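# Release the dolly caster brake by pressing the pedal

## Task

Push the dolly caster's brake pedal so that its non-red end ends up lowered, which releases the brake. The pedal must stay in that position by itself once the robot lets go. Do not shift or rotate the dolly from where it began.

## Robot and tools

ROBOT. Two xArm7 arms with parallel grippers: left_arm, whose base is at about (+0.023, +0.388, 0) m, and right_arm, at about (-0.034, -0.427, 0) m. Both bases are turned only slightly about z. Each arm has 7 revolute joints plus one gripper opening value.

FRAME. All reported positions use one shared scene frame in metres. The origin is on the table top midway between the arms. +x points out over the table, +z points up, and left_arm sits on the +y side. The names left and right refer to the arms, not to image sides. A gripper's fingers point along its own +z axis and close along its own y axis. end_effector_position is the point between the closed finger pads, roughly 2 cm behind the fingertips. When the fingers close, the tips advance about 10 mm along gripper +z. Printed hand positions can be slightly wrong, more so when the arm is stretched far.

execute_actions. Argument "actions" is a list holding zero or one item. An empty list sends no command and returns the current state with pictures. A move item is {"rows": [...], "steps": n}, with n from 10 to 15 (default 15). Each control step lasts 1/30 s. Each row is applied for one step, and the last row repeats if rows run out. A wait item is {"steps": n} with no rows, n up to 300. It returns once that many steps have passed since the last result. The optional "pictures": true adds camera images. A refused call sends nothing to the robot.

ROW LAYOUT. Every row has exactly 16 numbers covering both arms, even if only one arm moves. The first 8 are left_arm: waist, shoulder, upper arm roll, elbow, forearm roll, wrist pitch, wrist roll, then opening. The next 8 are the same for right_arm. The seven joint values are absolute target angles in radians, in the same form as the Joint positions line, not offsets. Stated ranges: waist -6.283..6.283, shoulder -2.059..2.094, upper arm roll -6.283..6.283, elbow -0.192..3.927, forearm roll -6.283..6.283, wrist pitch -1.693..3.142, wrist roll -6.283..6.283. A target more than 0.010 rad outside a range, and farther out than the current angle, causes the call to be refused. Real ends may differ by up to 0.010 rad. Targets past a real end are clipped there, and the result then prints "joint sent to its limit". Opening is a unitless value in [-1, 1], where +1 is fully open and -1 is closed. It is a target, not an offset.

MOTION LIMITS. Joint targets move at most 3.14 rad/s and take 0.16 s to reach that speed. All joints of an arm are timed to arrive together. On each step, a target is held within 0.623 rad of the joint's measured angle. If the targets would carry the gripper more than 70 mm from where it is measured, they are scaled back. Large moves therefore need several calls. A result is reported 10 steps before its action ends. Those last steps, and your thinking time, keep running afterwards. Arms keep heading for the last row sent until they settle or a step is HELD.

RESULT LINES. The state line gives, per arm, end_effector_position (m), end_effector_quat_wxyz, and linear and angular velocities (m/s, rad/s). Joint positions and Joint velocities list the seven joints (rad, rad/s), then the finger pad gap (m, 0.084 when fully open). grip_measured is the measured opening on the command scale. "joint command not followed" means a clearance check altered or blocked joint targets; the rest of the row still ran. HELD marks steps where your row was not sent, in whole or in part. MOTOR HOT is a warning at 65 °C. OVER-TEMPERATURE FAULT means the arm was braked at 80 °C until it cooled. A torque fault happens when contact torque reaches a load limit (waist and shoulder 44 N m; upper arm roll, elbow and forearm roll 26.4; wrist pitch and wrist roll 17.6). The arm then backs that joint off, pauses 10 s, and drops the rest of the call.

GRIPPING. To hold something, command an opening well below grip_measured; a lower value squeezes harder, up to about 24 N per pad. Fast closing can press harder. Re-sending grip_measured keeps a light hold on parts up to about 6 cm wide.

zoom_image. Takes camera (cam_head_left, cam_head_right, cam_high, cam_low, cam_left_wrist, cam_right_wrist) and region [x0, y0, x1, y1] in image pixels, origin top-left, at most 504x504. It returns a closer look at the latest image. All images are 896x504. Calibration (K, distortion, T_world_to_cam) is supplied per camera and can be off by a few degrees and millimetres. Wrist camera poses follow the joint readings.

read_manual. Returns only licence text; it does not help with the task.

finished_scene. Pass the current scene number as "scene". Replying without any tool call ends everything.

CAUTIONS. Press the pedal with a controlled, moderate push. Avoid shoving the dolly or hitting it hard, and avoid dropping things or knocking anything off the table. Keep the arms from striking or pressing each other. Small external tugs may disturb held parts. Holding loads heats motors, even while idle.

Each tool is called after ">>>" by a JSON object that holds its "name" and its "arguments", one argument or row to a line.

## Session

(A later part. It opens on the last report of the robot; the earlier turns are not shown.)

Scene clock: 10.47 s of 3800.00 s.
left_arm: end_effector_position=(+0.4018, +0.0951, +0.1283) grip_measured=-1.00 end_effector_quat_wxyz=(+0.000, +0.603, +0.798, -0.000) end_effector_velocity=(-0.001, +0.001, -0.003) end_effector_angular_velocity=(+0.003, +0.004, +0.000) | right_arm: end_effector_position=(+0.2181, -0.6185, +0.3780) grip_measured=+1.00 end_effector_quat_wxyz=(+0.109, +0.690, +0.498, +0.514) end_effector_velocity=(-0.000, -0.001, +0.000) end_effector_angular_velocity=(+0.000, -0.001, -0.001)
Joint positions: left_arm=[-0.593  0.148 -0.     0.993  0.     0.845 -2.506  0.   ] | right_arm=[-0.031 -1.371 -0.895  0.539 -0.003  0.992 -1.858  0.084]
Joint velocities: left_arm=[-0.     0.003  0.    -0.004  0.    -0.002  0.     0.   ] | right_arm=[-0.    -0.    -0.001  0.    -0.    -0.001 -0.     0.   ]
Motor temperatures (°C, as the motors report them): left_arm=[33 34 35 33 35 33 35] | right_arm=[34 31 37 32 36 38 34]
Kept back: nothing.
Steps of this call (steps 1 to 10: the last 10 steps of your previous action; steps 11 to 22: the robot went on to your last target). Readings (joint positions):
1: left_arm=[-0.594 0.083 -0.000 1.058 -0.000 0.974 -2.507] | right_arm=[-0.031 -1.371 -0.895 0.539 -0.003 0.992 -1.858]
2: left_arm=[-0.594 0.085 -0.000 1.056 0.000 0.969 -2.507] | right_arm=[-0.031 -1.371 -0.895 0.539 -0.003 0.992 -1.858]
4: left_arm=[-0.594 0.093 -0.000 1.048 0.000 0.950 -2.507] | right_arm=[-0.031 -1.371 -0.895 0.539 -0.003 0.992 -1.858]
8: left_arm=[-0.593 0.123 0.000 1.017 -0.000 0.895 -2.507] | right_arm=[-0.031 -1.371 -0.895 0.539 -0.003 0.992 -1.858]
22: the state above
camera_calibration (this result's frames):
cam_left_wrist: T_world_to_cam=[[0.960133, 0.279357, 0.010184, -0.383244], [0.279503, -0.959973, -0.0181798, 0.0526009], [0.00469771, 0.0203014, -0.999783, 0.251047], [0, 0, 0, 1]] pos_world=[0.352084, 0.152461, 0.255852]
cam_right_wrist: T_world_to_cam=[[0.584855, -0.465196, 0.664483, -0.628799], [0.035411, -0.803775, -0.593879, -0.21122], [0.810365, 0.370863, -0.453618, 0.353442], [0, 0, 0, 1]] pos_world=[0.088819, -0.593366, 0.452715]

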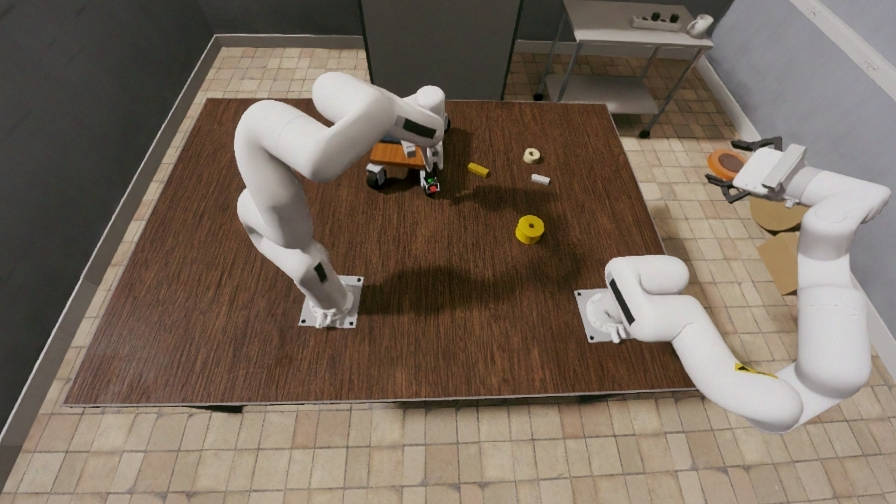

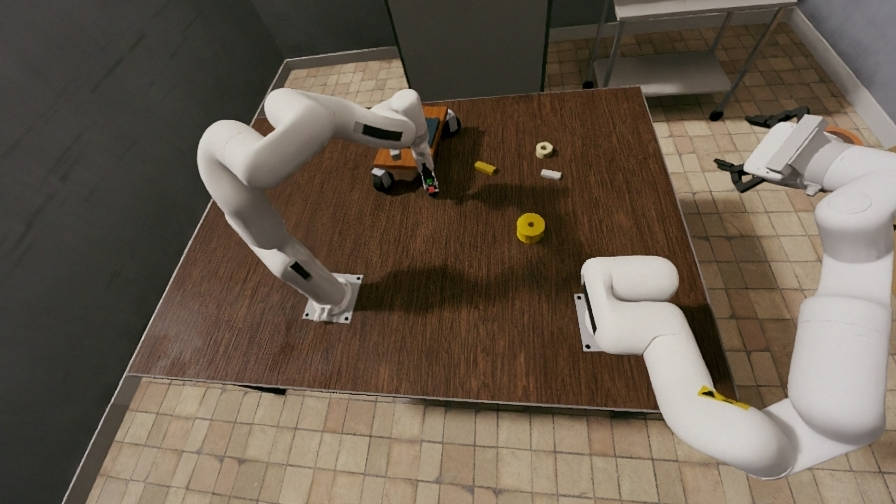

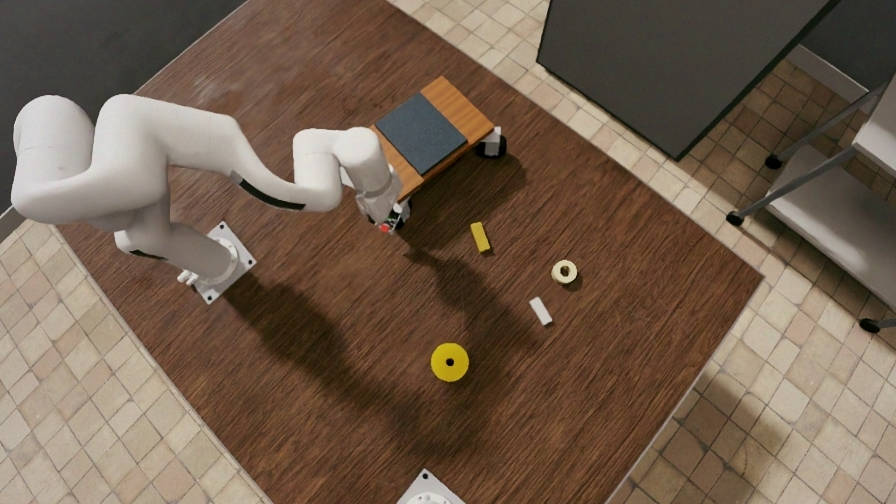

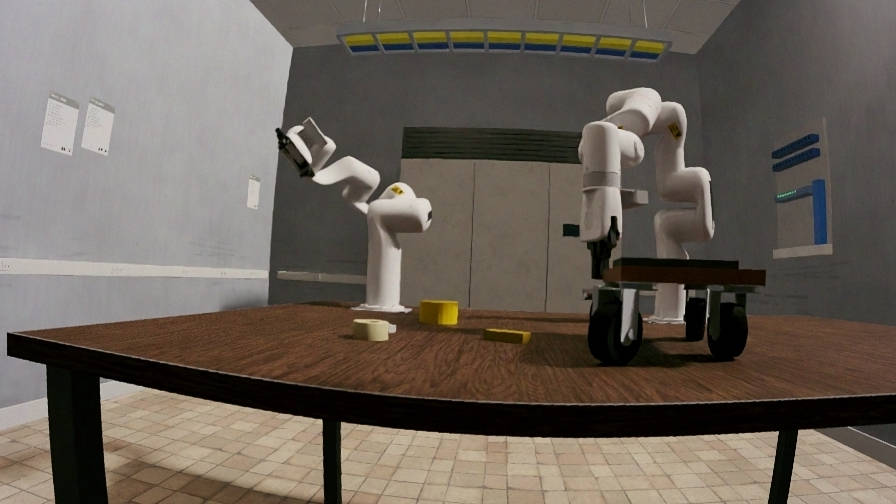

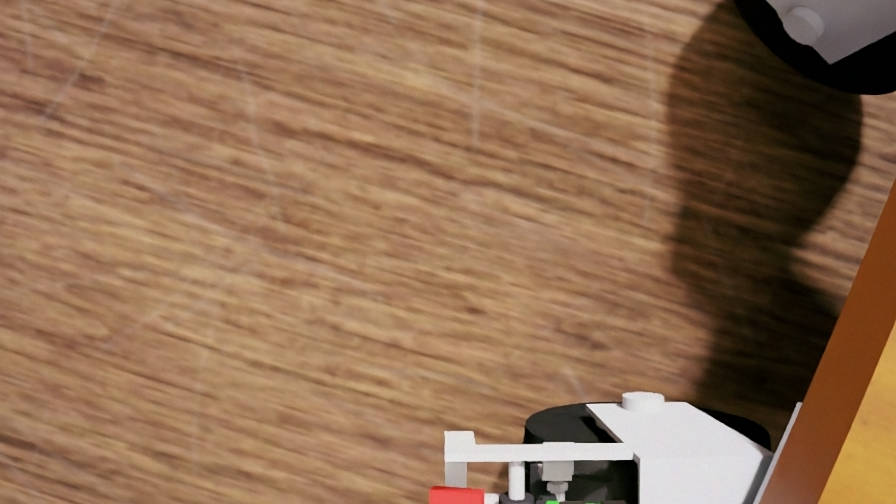

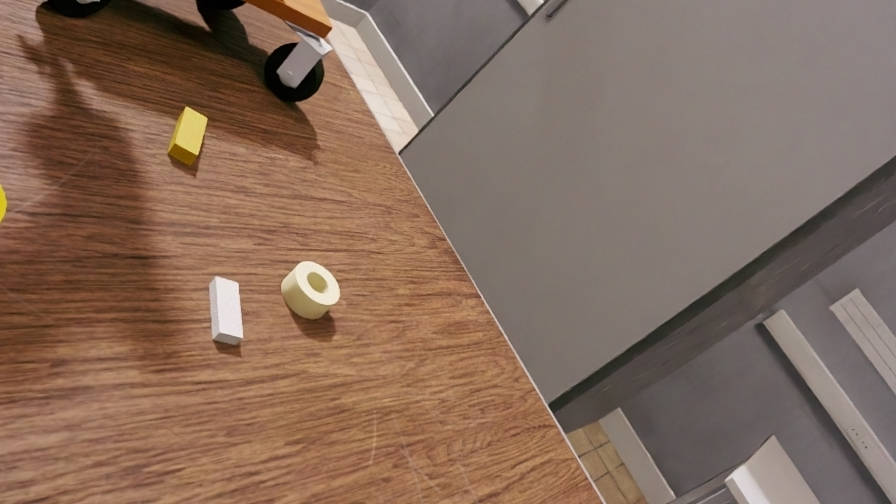

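>>> {"name": "execute_actions", "arguments": {
  "actions": [
    {"rows":[[-0.5926,0.1535,0,0.9899,0,0.8364,-2.506,-1,-0.031,-1.371,-0.895,0.539,-0.003,0.992,-1.858,1],[-0.5926,0.1586,0,0.9868,0,0.8282,-2.506,-1,-0.031,-1.371,-0.895,0.539,-0.003,0.992,-1.858,1],[-0.5926,0.1637,0,0.9837,0,0.82,-2.506,-1,-0.031,-1.371,-0.895,0.539,-0.003,0.992,-1.858,1],[-0.5926,0.1689,0,0.9807,0,0.8118,-2.506,-1,-0.031,-1.371,-0.895,0.539,-0.003,0.992,-1.858,1],[-0.5926,0.1724,0,0.9787,0,0.8063,-2.506,-1,-0.031,-1.371,-0.895,0.539,-0.003,0.992,-1.858,1],[-0.5926,0.1742,0,0.9777,0,0.8035,-2.506,-1,-0.031,-1.371,-0.895,0.539,-0.003,0.992,-1.858,1],[-0.5926,0.1759,0,0.9767,0,0.8008,-2.506,-1,-0.031,-1.371,-0.895,0.539,-0.003,0.992,-1.858,1],[-0.5926,0.1777,0,0.9758,0,0.7981,-2.506,-1,-0.031,-1.371,-0.895,0.539,-0.003,0.992,-1.858,1],[-0.5926,0.1795,0,0.9749,0,0.7954,-2.506,-1,-0.031,-1.371,-0.895,0.539,-0.003,0.992,-1.858,1],[-0.5926,0.1814,0,0.974,0,0.7926,-2.506,-1,-0.031,-1.371,-0.895,0.539,-0.003,0.992,-1.858,1],[-0.5926,0.1832,0,0.9731,0,0.7899,-2.506,-1,-0.031,-1.371,-0.895,0.539,-0.003,0.992,-1.858,1],[-0.5926,0.185,0,0.9722,0,0.7872,-2.506,-1,-0.031,-1.371,-0.895,0.539,-0.003,0.992,-1.858,1],[-0.5926,0.1869,0,0.9713,0,0.7844,-2.506,-1,-0.031,-1.371,-0.895,0.539,-0.003,0.992,-1.858,1]],"steps":13}
  ]
}}

>>> {"name": "execute_actions", "arguments": {
  "actions": [
    {"steps":20}
  ],
  "pictures": true
}}

>>> {"name": "zoom_image", "arguments": {
  "camera": "cam_low",
  "region": [560, 220, 660, 320]
}}

>>> {"name": "zoom_image", "arguments": {
  "camera": "cam_head_right",
  "region": [395, 135, 465, 205]
}}

Scene clock: 12.33 s of 3800.00 s.
left_arm: end_effector_position=(+0.4021, +0.0949, +0.1266) grip_measured=-1.00 end_effector_quat_wxyz=(+0.001, +0.603, +0.798, -0.000) end_effector_velocity=(+0.004, -0.003, -0.041) end_effector_angular_velocity=(-0.010, -0.012, -0.000) | right_arm: end_effector_position=(+0.2181, -0.6185, +0.3780) grip_measured=+1.00 end_effector_quat_wxyz=(+0.109, +0.690, +0.498, +0.514) end_effector_velocity=(-0.000, -0.000, +0.000) end_effector_angular_velocity=(-0.001, +0.000, -0.000)
Joint positions: left_arm=[-0.593  0.151 -0.     0.992  0.     0.839 -2.506  0.   ] | right_arm=[-0.031 -1.371 -0.895  0.539 -0.003  0.992 -1.858  0.084]
Joint velocities: left_arm=[ 0.     0.073 -0.001 -0.04  -0.    -0.129 -0.     0.   ] | right_arm=[-0.001  0.     0.001 -0.    -0.    -0.    -0.    -0.   ]
Motor temperatures (°C, as the motors report them): left_arm=[33 34 35 33 35 33 35] | right_arm=[34 31 37 32 36 38 34]
Steps of this call (steps 1 to 15: the robot went on to your last target; steps 16 to 53: nothing new was sent; steps 54 to 56: the first 3 steps of this action). Readings (joint positions):
54: left_arm=[-0.593 0.149 -0.000 0.993 -0.000 0.844 -2.506] | right_arm=[-0.031 -1.371 -0.895 0.539 -0.003 0.992 -1.858]
55: left_arm=[-0.593 0.149 -0.000 0.993 0.000 0.842 -2.506] | right_arm=[-0.031 -1.371 -0.895 0.539 -0.003 0.992 -1.858]
56: the state above

Scene clock: 13.00 s of 3800.00 s.
left_arm: end_effector_position=(+0.4026, +0.0944, +0.1077) grip_measured=-1.00 end_effector_quat_wxyz=(+0.002, +0.603, +0.798, -0.000) end_effector_velocity=(+0.000, +0.000, -0.001) end_effector_angular_velocity=(-0.001, +0.000, +0.002) | right_arm: end_effector_position=(+0.2181, -0.6185, +0.3780) grip_measured=+1.00 end_effector_quat_wxyz=(+0.109, +0.690, +0.498, +0.514) end_effector_velocity=(-0.000, -0.000, +0.000) end_effector_angular_velocity=(-0.000, -0.001, -0.001)
Joint positions: left_arm=[-0.593  0.185 -0.     0.973 -0.     0.784 -2.506  0.   ] | right_arm=[-0.031 -1.371 -0.895  0.539 -0.003  0.992 -1.858  0.084]
Joint velocities: left_arm=[ 0.001  0.002  0.    -0.001 -0.001 -0.004  0.     0.   ] | right_arm=[-0.    -0.     0.     0.     0.    -0.001  0.    -0.   ]
Motor temperatures (°C, as the motors report them): left_arm=[33 34 35 33 35 33 35] | right_arm=[34 31 37 32 36 38 34]
Kept back: nothing.
Steps of this call (steps 1 to 10: the last 10 steps of your previous action; steps 11 to 20: the robot went on to your last target). Readings (joint positions):
1: left_arm=[-0.593 0.154 -0.000 0.990 0.000 0.834 -2.506] | right_arm=[-0.031 -1.371 -0.895 0.539 -0.003 0.992 -1.858]
2: left_arm=[-0.593 0.158 -0.000 0.987 0.000 0.828 -2.506] | right_arm=[-0.031 -1.371 -0.895 0.539 -0.003 0.992 -1.858]
4: left_arm=[-0.593 0.167 0.000 0.982 -0.000 0.816 -2.506] | right_arm=[-0.031 -1.371 -0.895 0.539 -0.003 0.992 -1.858]
8: left_arm=[-0.593 0.175 -0.000 0.979 0.000 0.799 -2.506] | right_arm=[-0.031 -1.371 -0.895 0.539 -0.003 0.992 -1.858]
20: the state above
camera_calibration (this result's frames):
cam_left_wrist: T_world_to_cam=[[0.960152, 0.279211, 0.012186, -0.383805], [0.279378, -0.960059, -0.015307, 0.0510022], [0.00742545, 0.0181015, -0.999809, 0.22952], [0, 0, 0, 1]] pos_world=[0.352558, 0.151973, 0.234934]
cam_right_wrist: T_world_to_cam=[[0.584855, -0.465195, 0.664483, -0.628799], [0.0354113, -0.803775, -0.593879, -0.21122], [0.810365, 0.370863, -0.453619, 0.353442], [0, 0, 0, 1]] pos_world=[0.0888191, -0.593366, 0.452715]

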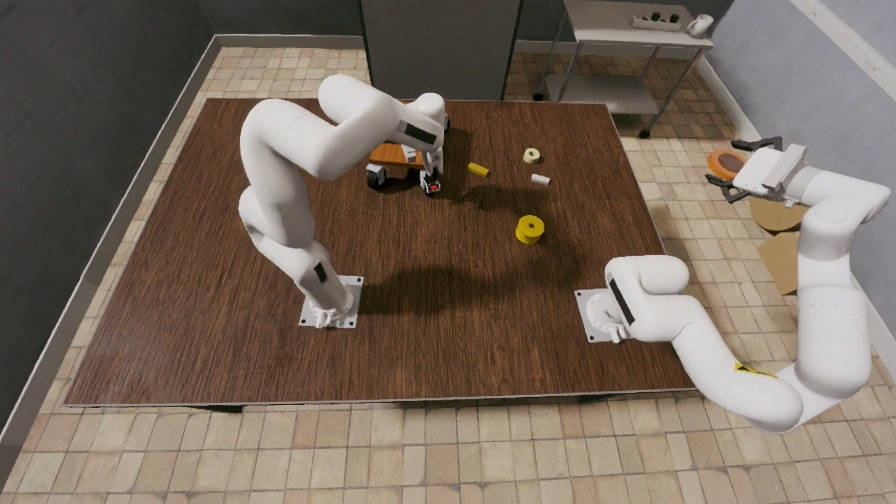

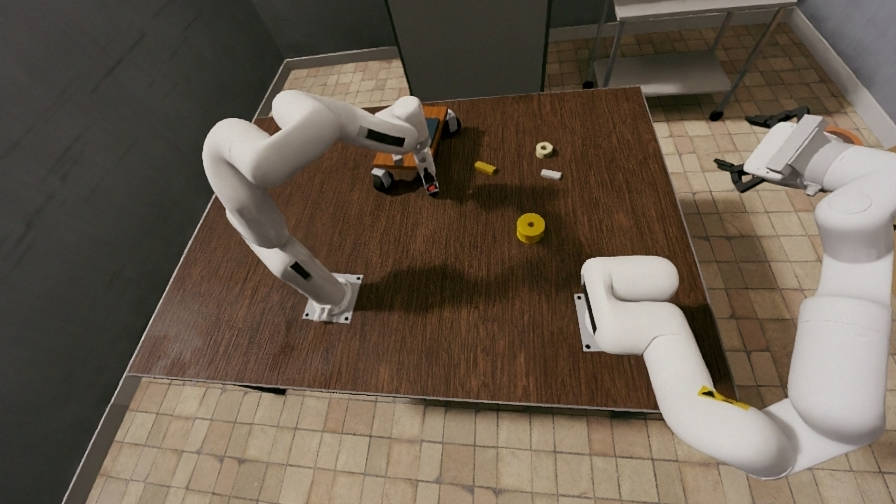

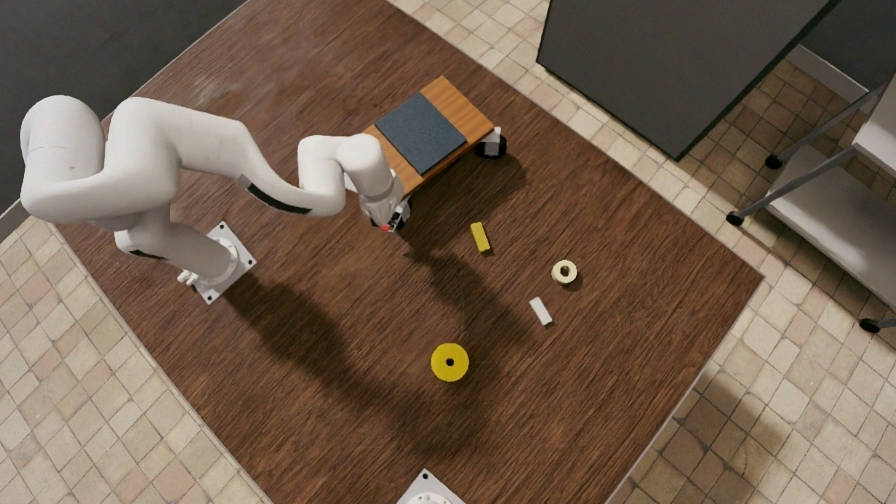

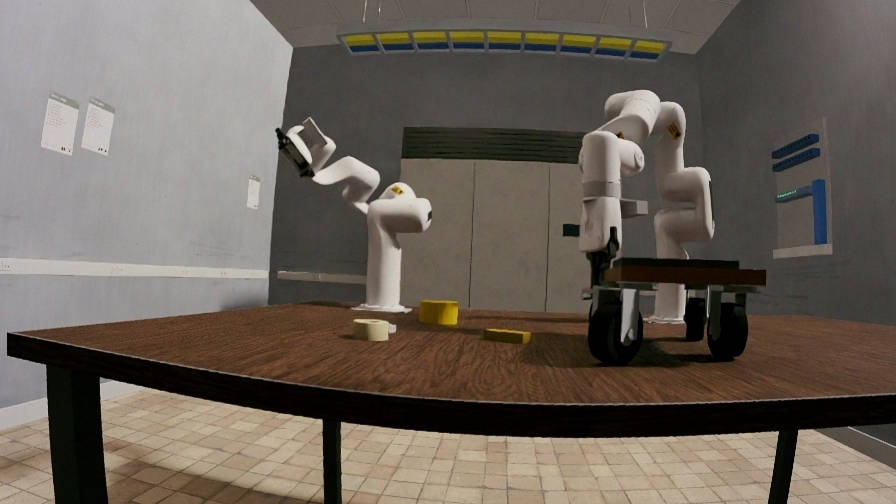

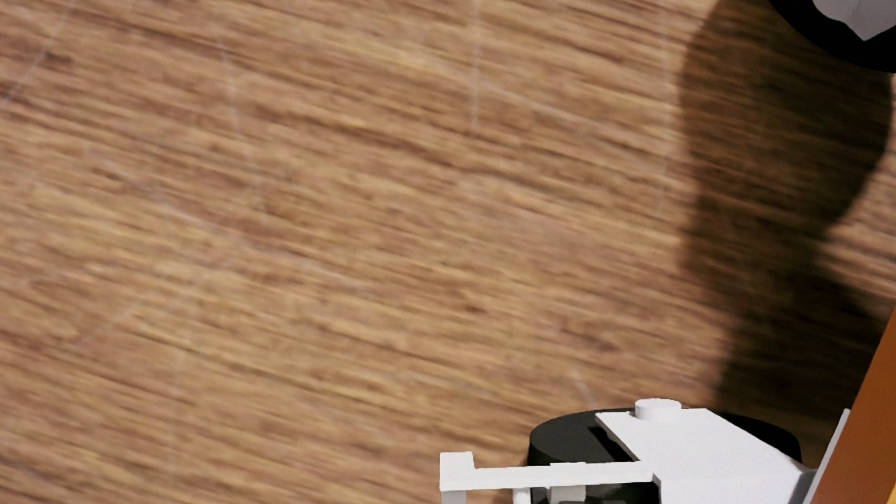

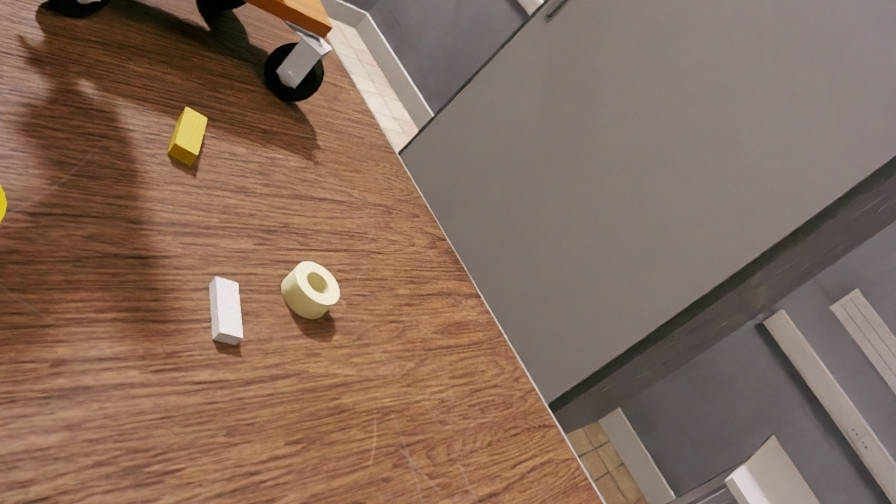

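Region (560, 220, 660, 320) of cam_low's 896x504 image, scaled by 5.040, with more detail than that image has.

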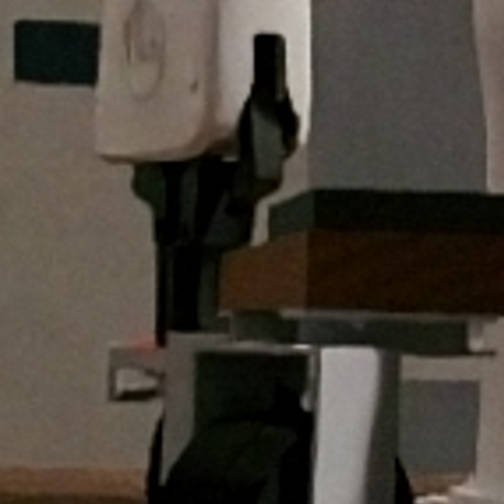

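Region (395, 135, 465, 205) of cam_head_right's 896x504 image, scaled by 7.200, with more detail than that image has.

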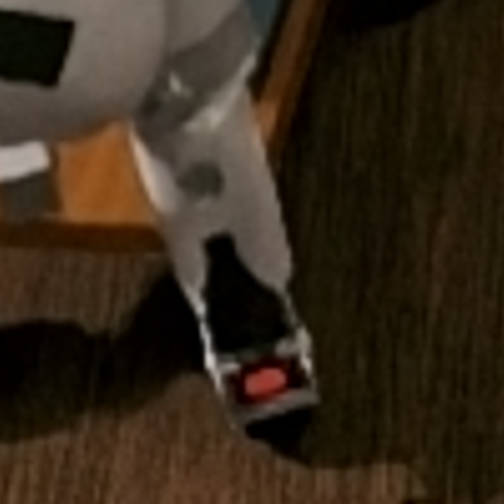

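>>> {"name": "execute_actions", "arguments": {
  "actions": [
    {"rows":[[-0.5926,0.185,0,0.973,0,0.786,-2.506,-1,-0.031,-1.371,-0.895,0.539,-0.003,0.992,-1.858,1],[-0.5926,0.1832,0,0.974,0,0.7884,-2.506,-1,-0.031,-1.371,-0.895,0.539,-0.003,0.992,-1.858,1],[-0.5926,0.1814,0,0.975,0,0.791,-2.506,-1,-0.031,-1.371,-0.895,0.539,-0.003,0.992,-1.858,1],[-0.5926,0.1777,0,0.9768,0,0.797,-2.506,-1,-0.031,-1.371,-0.895,0.539,-0.003,0.992,-1.858,1],[-0.5926,0.1724,0,0.9795,0,0.8055,-2.506,-1,-0.031,-1.371,-0.895,0.539,-0.003,0.992,-1.858,1],[-0.5926,0.1637,0,0.9842,0,0.82,-2.506,-1,-0.031,-1.371,-0.895,0.539,-0.003,0.992,-1.858,1],[-0.5926,0.1535,0,0.9899,0,0.8364,-2.506,-1,-0.031,-1.371,-0.895,0.539,-0.003,0.992,-1.858,1],[-0.5926,0.142,0,0.999,0,0.857,-2.506,-1,-0.031,-1.371,-0.895,0.539,-0.003,0.992,-1.858,1],[-0.5928,0.1305,0,1.009,0,0.8785,-2.507,-1,-0.031,-1.371,-0.895,0.539,-0.003,0.992,-1.858,1],[-0.593,0.1135,0,1.0255,0,0.912,-2.507,-1,-0.031,-1.371,-0.895,0.539,-0.003,0.992,-1.858,1],[-0.5934,0.098,0,1.0425,0,0.9445,-2.507,-1,-0.031,-1.371,-0.895,0.539,-0.003,0.992,-1.858,1],[-0.5938,0.0833,0,1.0581,0,0.9748,-2.507,-1,-0.031,-1.371,-0.895,0.539,-0.003,0.992,-1.858,1]],"steps":12}
  ]
}}

>>> {"name": "execute_actions", "arguments": {
  "actions": [
    {"steps":20}
  ],
  "pictures": true
}}

>>> {"name": "zoom_image", "arguments": {
  "camera": "cam_low",
  "region": [560, 220, 660, 320]
}}

>>> {"name": "zoom_image", "arguments": {
  "camera": "cam_left_wrist",
  "region": [400, 330, 680, 504]
}}

Scene clock: 13.93 s of 3800.00 s.
left_arm: end_effector_position=(+0.4022, +0.0949, +0.1069) grip_measured=-1.00 end_effector_quat_wxyz=(+0.001, +0.603, +0.798, -0.000) end_effector_velocity=(-0.001, +0.002, +0.004) end_effector_angular_velocity=(+0.003, +0.006, +0.004) | right_arm: end_effector_position=(+0.2181, -0.6185, +0.3780) grip_measured=+1.00 end_effector_quat_wxyz=(+0.109, +0.690, +0.498, +0.514) end_effector_velocity=(+0.000, +0.000, -0.000) end_effector_angular_velocity=(-0.000, +0.000, +0.001)
Joint positions: left_arm=[-0.593  0.186  0.     0.973  0.     0.785 -2.506  0.   ] | right_arm=[-0.031 -1.371 -0.895  0.539 -0.003  0.992 -1.858  0.084]
Joint velocities: left_arm=[ 0.001 -0.01   0.002  0.002 -0.002  0.019  0.     0.   ] | right_arm=[ 0.001 -0.    -0.001 -0.    -0.001 -0.    -0.     0.   ]
Motor temperatures (°C, as the motors report them): left_arm=[33 34 35 33 35 33 35] | right_arm=[34 31 37 32 36 38 34]
Steps of this call (steps 1 to 15: the robot went on to your last target; steps 16 to 26: nothing new was sent; steps 27 to 28: the first 2 steps of this action). Readings (joint positions):
27: left_arm=[-0.593 0.186 0.000 0.972 -0.000 0.784 -2.506] | right_arm=[-0.031 -1.371 -0.895 0.539 -0.003 0.992 -1.858]
28: the state above

Scene clock: 14.60 s of 3800.00 s.
left_arm: end_effector_position=(+0.4013, +0.0949, +0.1731) grip_measured=-1.00 end_effector_quat_wxyz=(-0.002, +0.603, +0.798, +0.000) end_effector_velocity=(-0.002, +0.002, +0.001) end_effector_angular_velocity=(+0.008, +0.010, +0.000) | right_arm: end_effector_position=(+0.2181, -0.6185, +0.3780) grip_measured=+1.00 end_effector_quat_wxyz=(+0.109, +0.690, +0.498, +0.514) end_effector_velocity=(+0.000, -0.000, +0.000) end_effector_angular_velocity=(-0.001, -0.001, -0.000)
Joint positions: left_arm=[-0.594  0.085  0.     1.055 -0.     0.974 -2.507  0.   ] | right_arm=[-0.031 -1.371 -0.895  0.539 -0.003  0.992 -1.858  0.084]
Joint velocities: left_arm=[ 0.    -0.002  0.     0.003  0.001  0.017  0.     0.   ] | right_arm=[ 0.    -0.     0.     0.    -0.    -0.001  0.     0.   ]
Motor temperatures (°C, as the motors report them): left_arm=[33 34 35 33 35 33 35] | right_arm=[34 31 37 32 36 38 34]
Kept back: nothing.
Steps of this call (steps 1 to 10: the last 10 steps of your previous action; steps 11 to 20: the robot went on to your last target). Readings (joint positions):
1: left_arm=[-0.593 0.186 0.000 0.973 0.000 0.785 -2.506] | right_arm=[-0.031 -1.371 -0.895 0.539 -0.003 0.992 -1.858]
2: left_arm=[-0.592 0.185 0.000 0.973 0.000 0.787 -2.506] | right_arm=[-0.031 -1.371 -0.895 0.539 -0.003 0.992 -1.858]
4: left_arm=[-0.592 0.182 0.001 0.973 0.000 0.794 -2.506] | right_arm=[-0.031 -1.371 -0.895 0.539 -0.003 0.992 -1.858]
8: left_arm=[-0.593 0.162 0.000 0.980 0.000 0.838 -2.506] | right_arm=[-0.031 -1.371 -0.895 0.539 -0.003 0.992 -1.858]
20: the state above
camera_calibration (this result's frames):
cam_left_wrist: T_world_to_cam=[[0.960193, 0.279234, 0.00766028, -0.38267], [0.279336, -0.959949, -0.0216536, 0.0540161], [0.00130706, 0.0229314, -0.999736, 0.296947], [0, 0, 0, 1]] pos_world=[0.35196, 0.151898, 0.30097]
cam_right_wrist: T_world_to_cam=[[0.584855, -0.465195, 0.664483, -0.628799], [0.0354112, -0.803775, -0.593879, -0.21122], [0.810365, 0.370863, -0.453618, 0.353442], [0, 0, 0, 1]] pos_world=[0.0888191, -0.593366, 0.452715]

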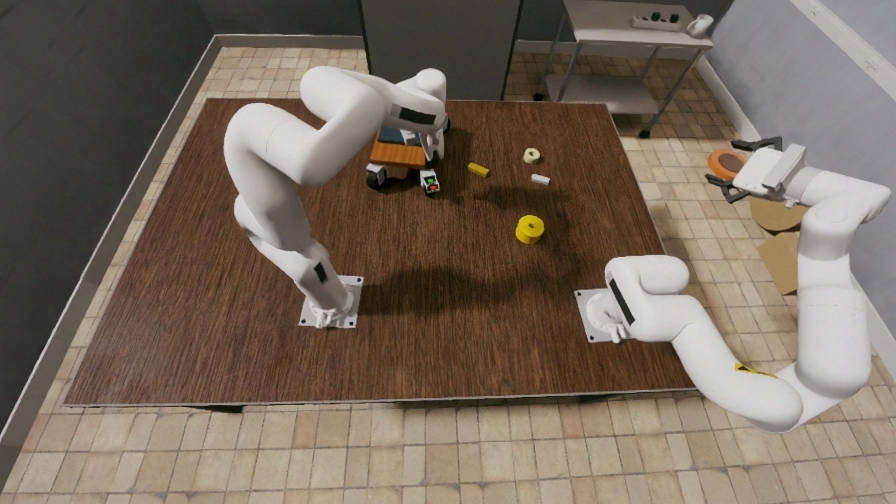

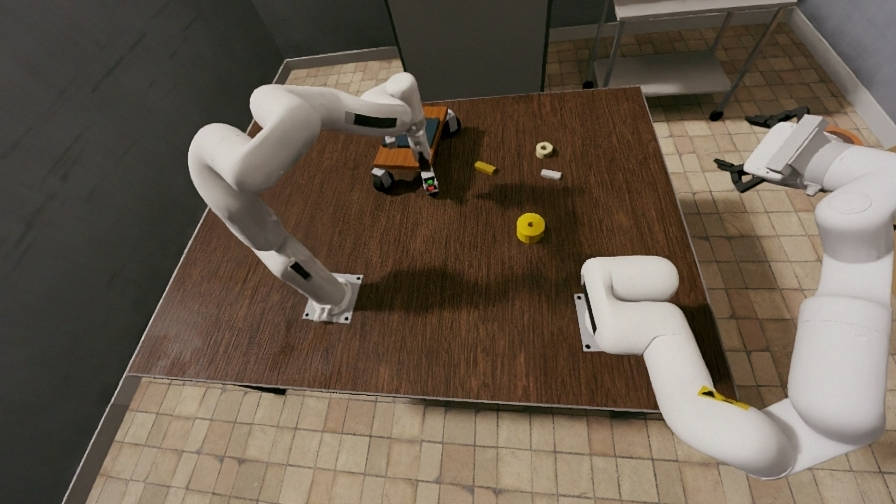

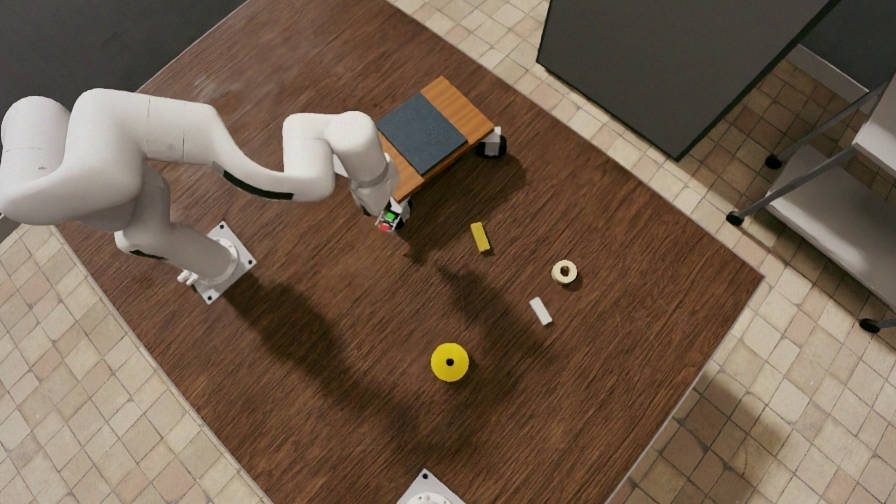

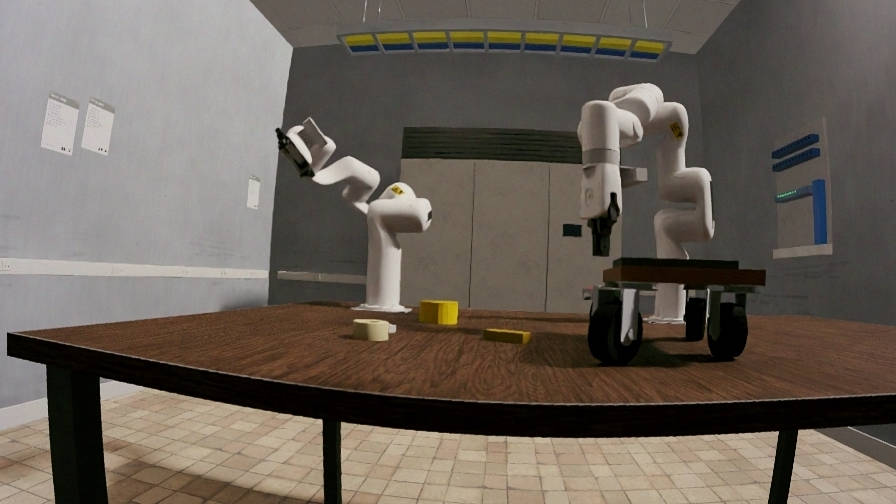

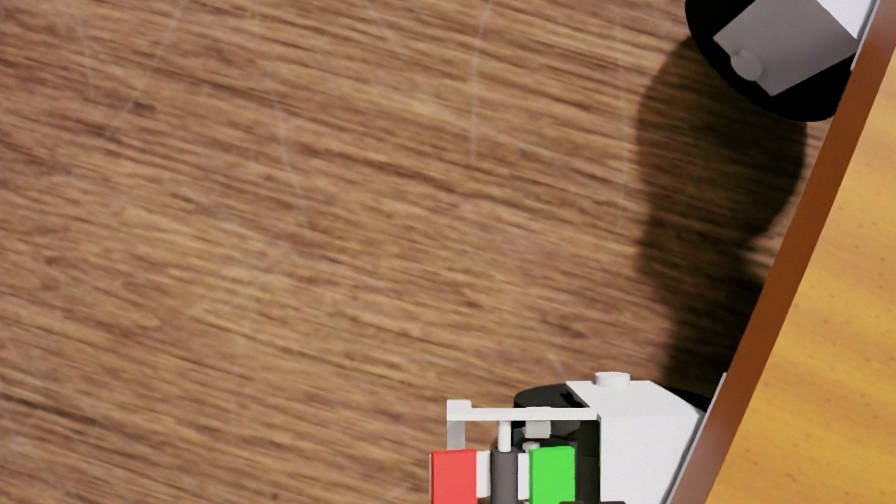

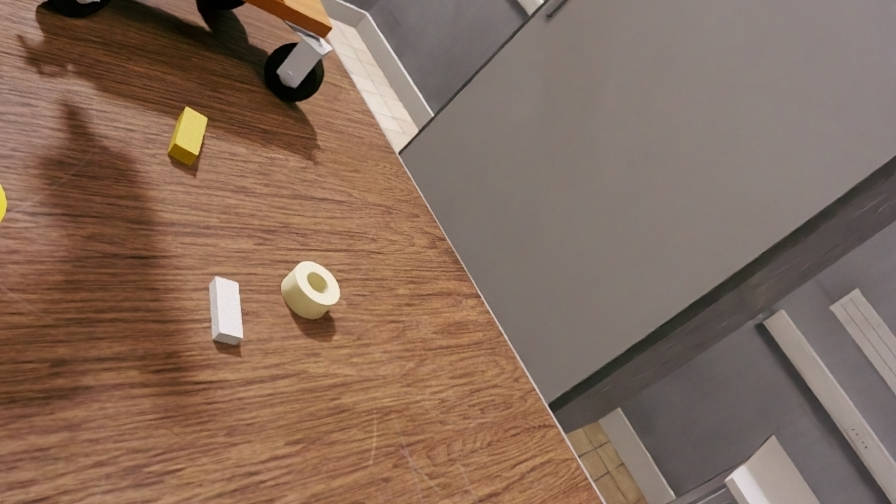

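Region (560, 220, 660, 320) of cam_low's 896x504 image, scaled by 5.040, with more detail than that image has.

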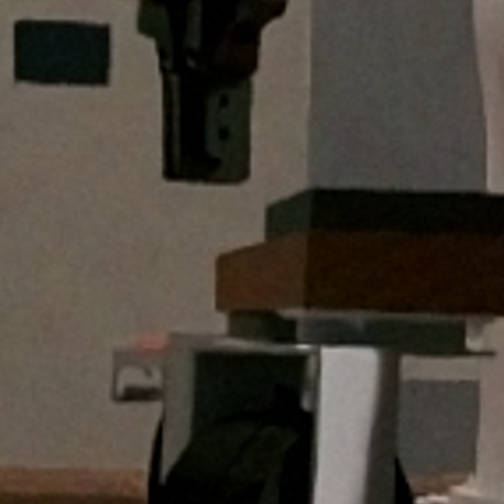

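Region (400, 330, 680, 504) of cam_left_wrist's 896x504 image, scaled by 1.800, with more detail than that image has; it fills the top 313 rows of this view, and the rest is white.

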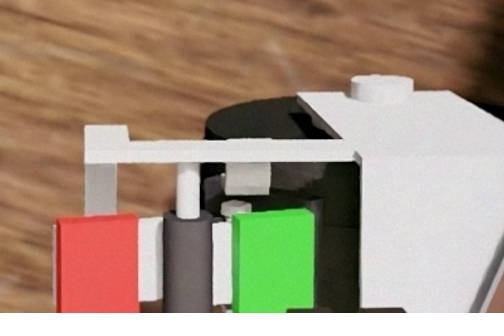

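>>> {"name": "zoom_image", "arguments": {
  "camera": "cam_head_left",
  "region": [410, 160, 455, 205]
}}

>>> {"name": "zoom_image", "arguments": {
  "camera": "cam_left_wrist",
  "region": [420, 420, 600, 504]
}}

Region (410, 160, 455, 205) of cam_head_left's 896x504 image, scaled by 11.200, with more detail than that image has.

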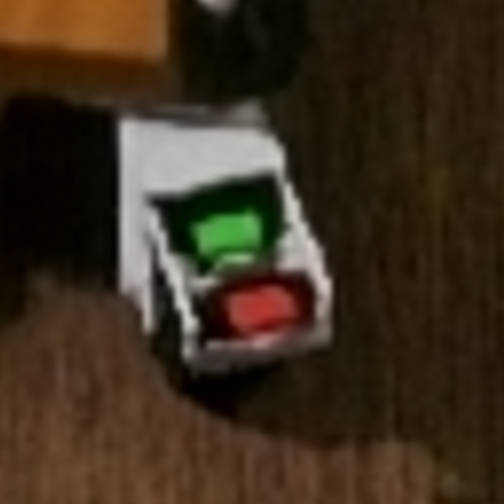

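Region (420, 420, 600, 504) of cam_left_wrist's 896x504 image, scaled by 2.800, with more detail than that image has; it fills the top 235 rows of this view, and the rest is white.

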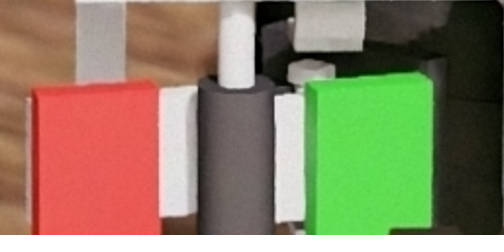

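>>> {"name": "finished_scene", "arguments": {
  "scene": 1
}}

The scene is finished: the task was done.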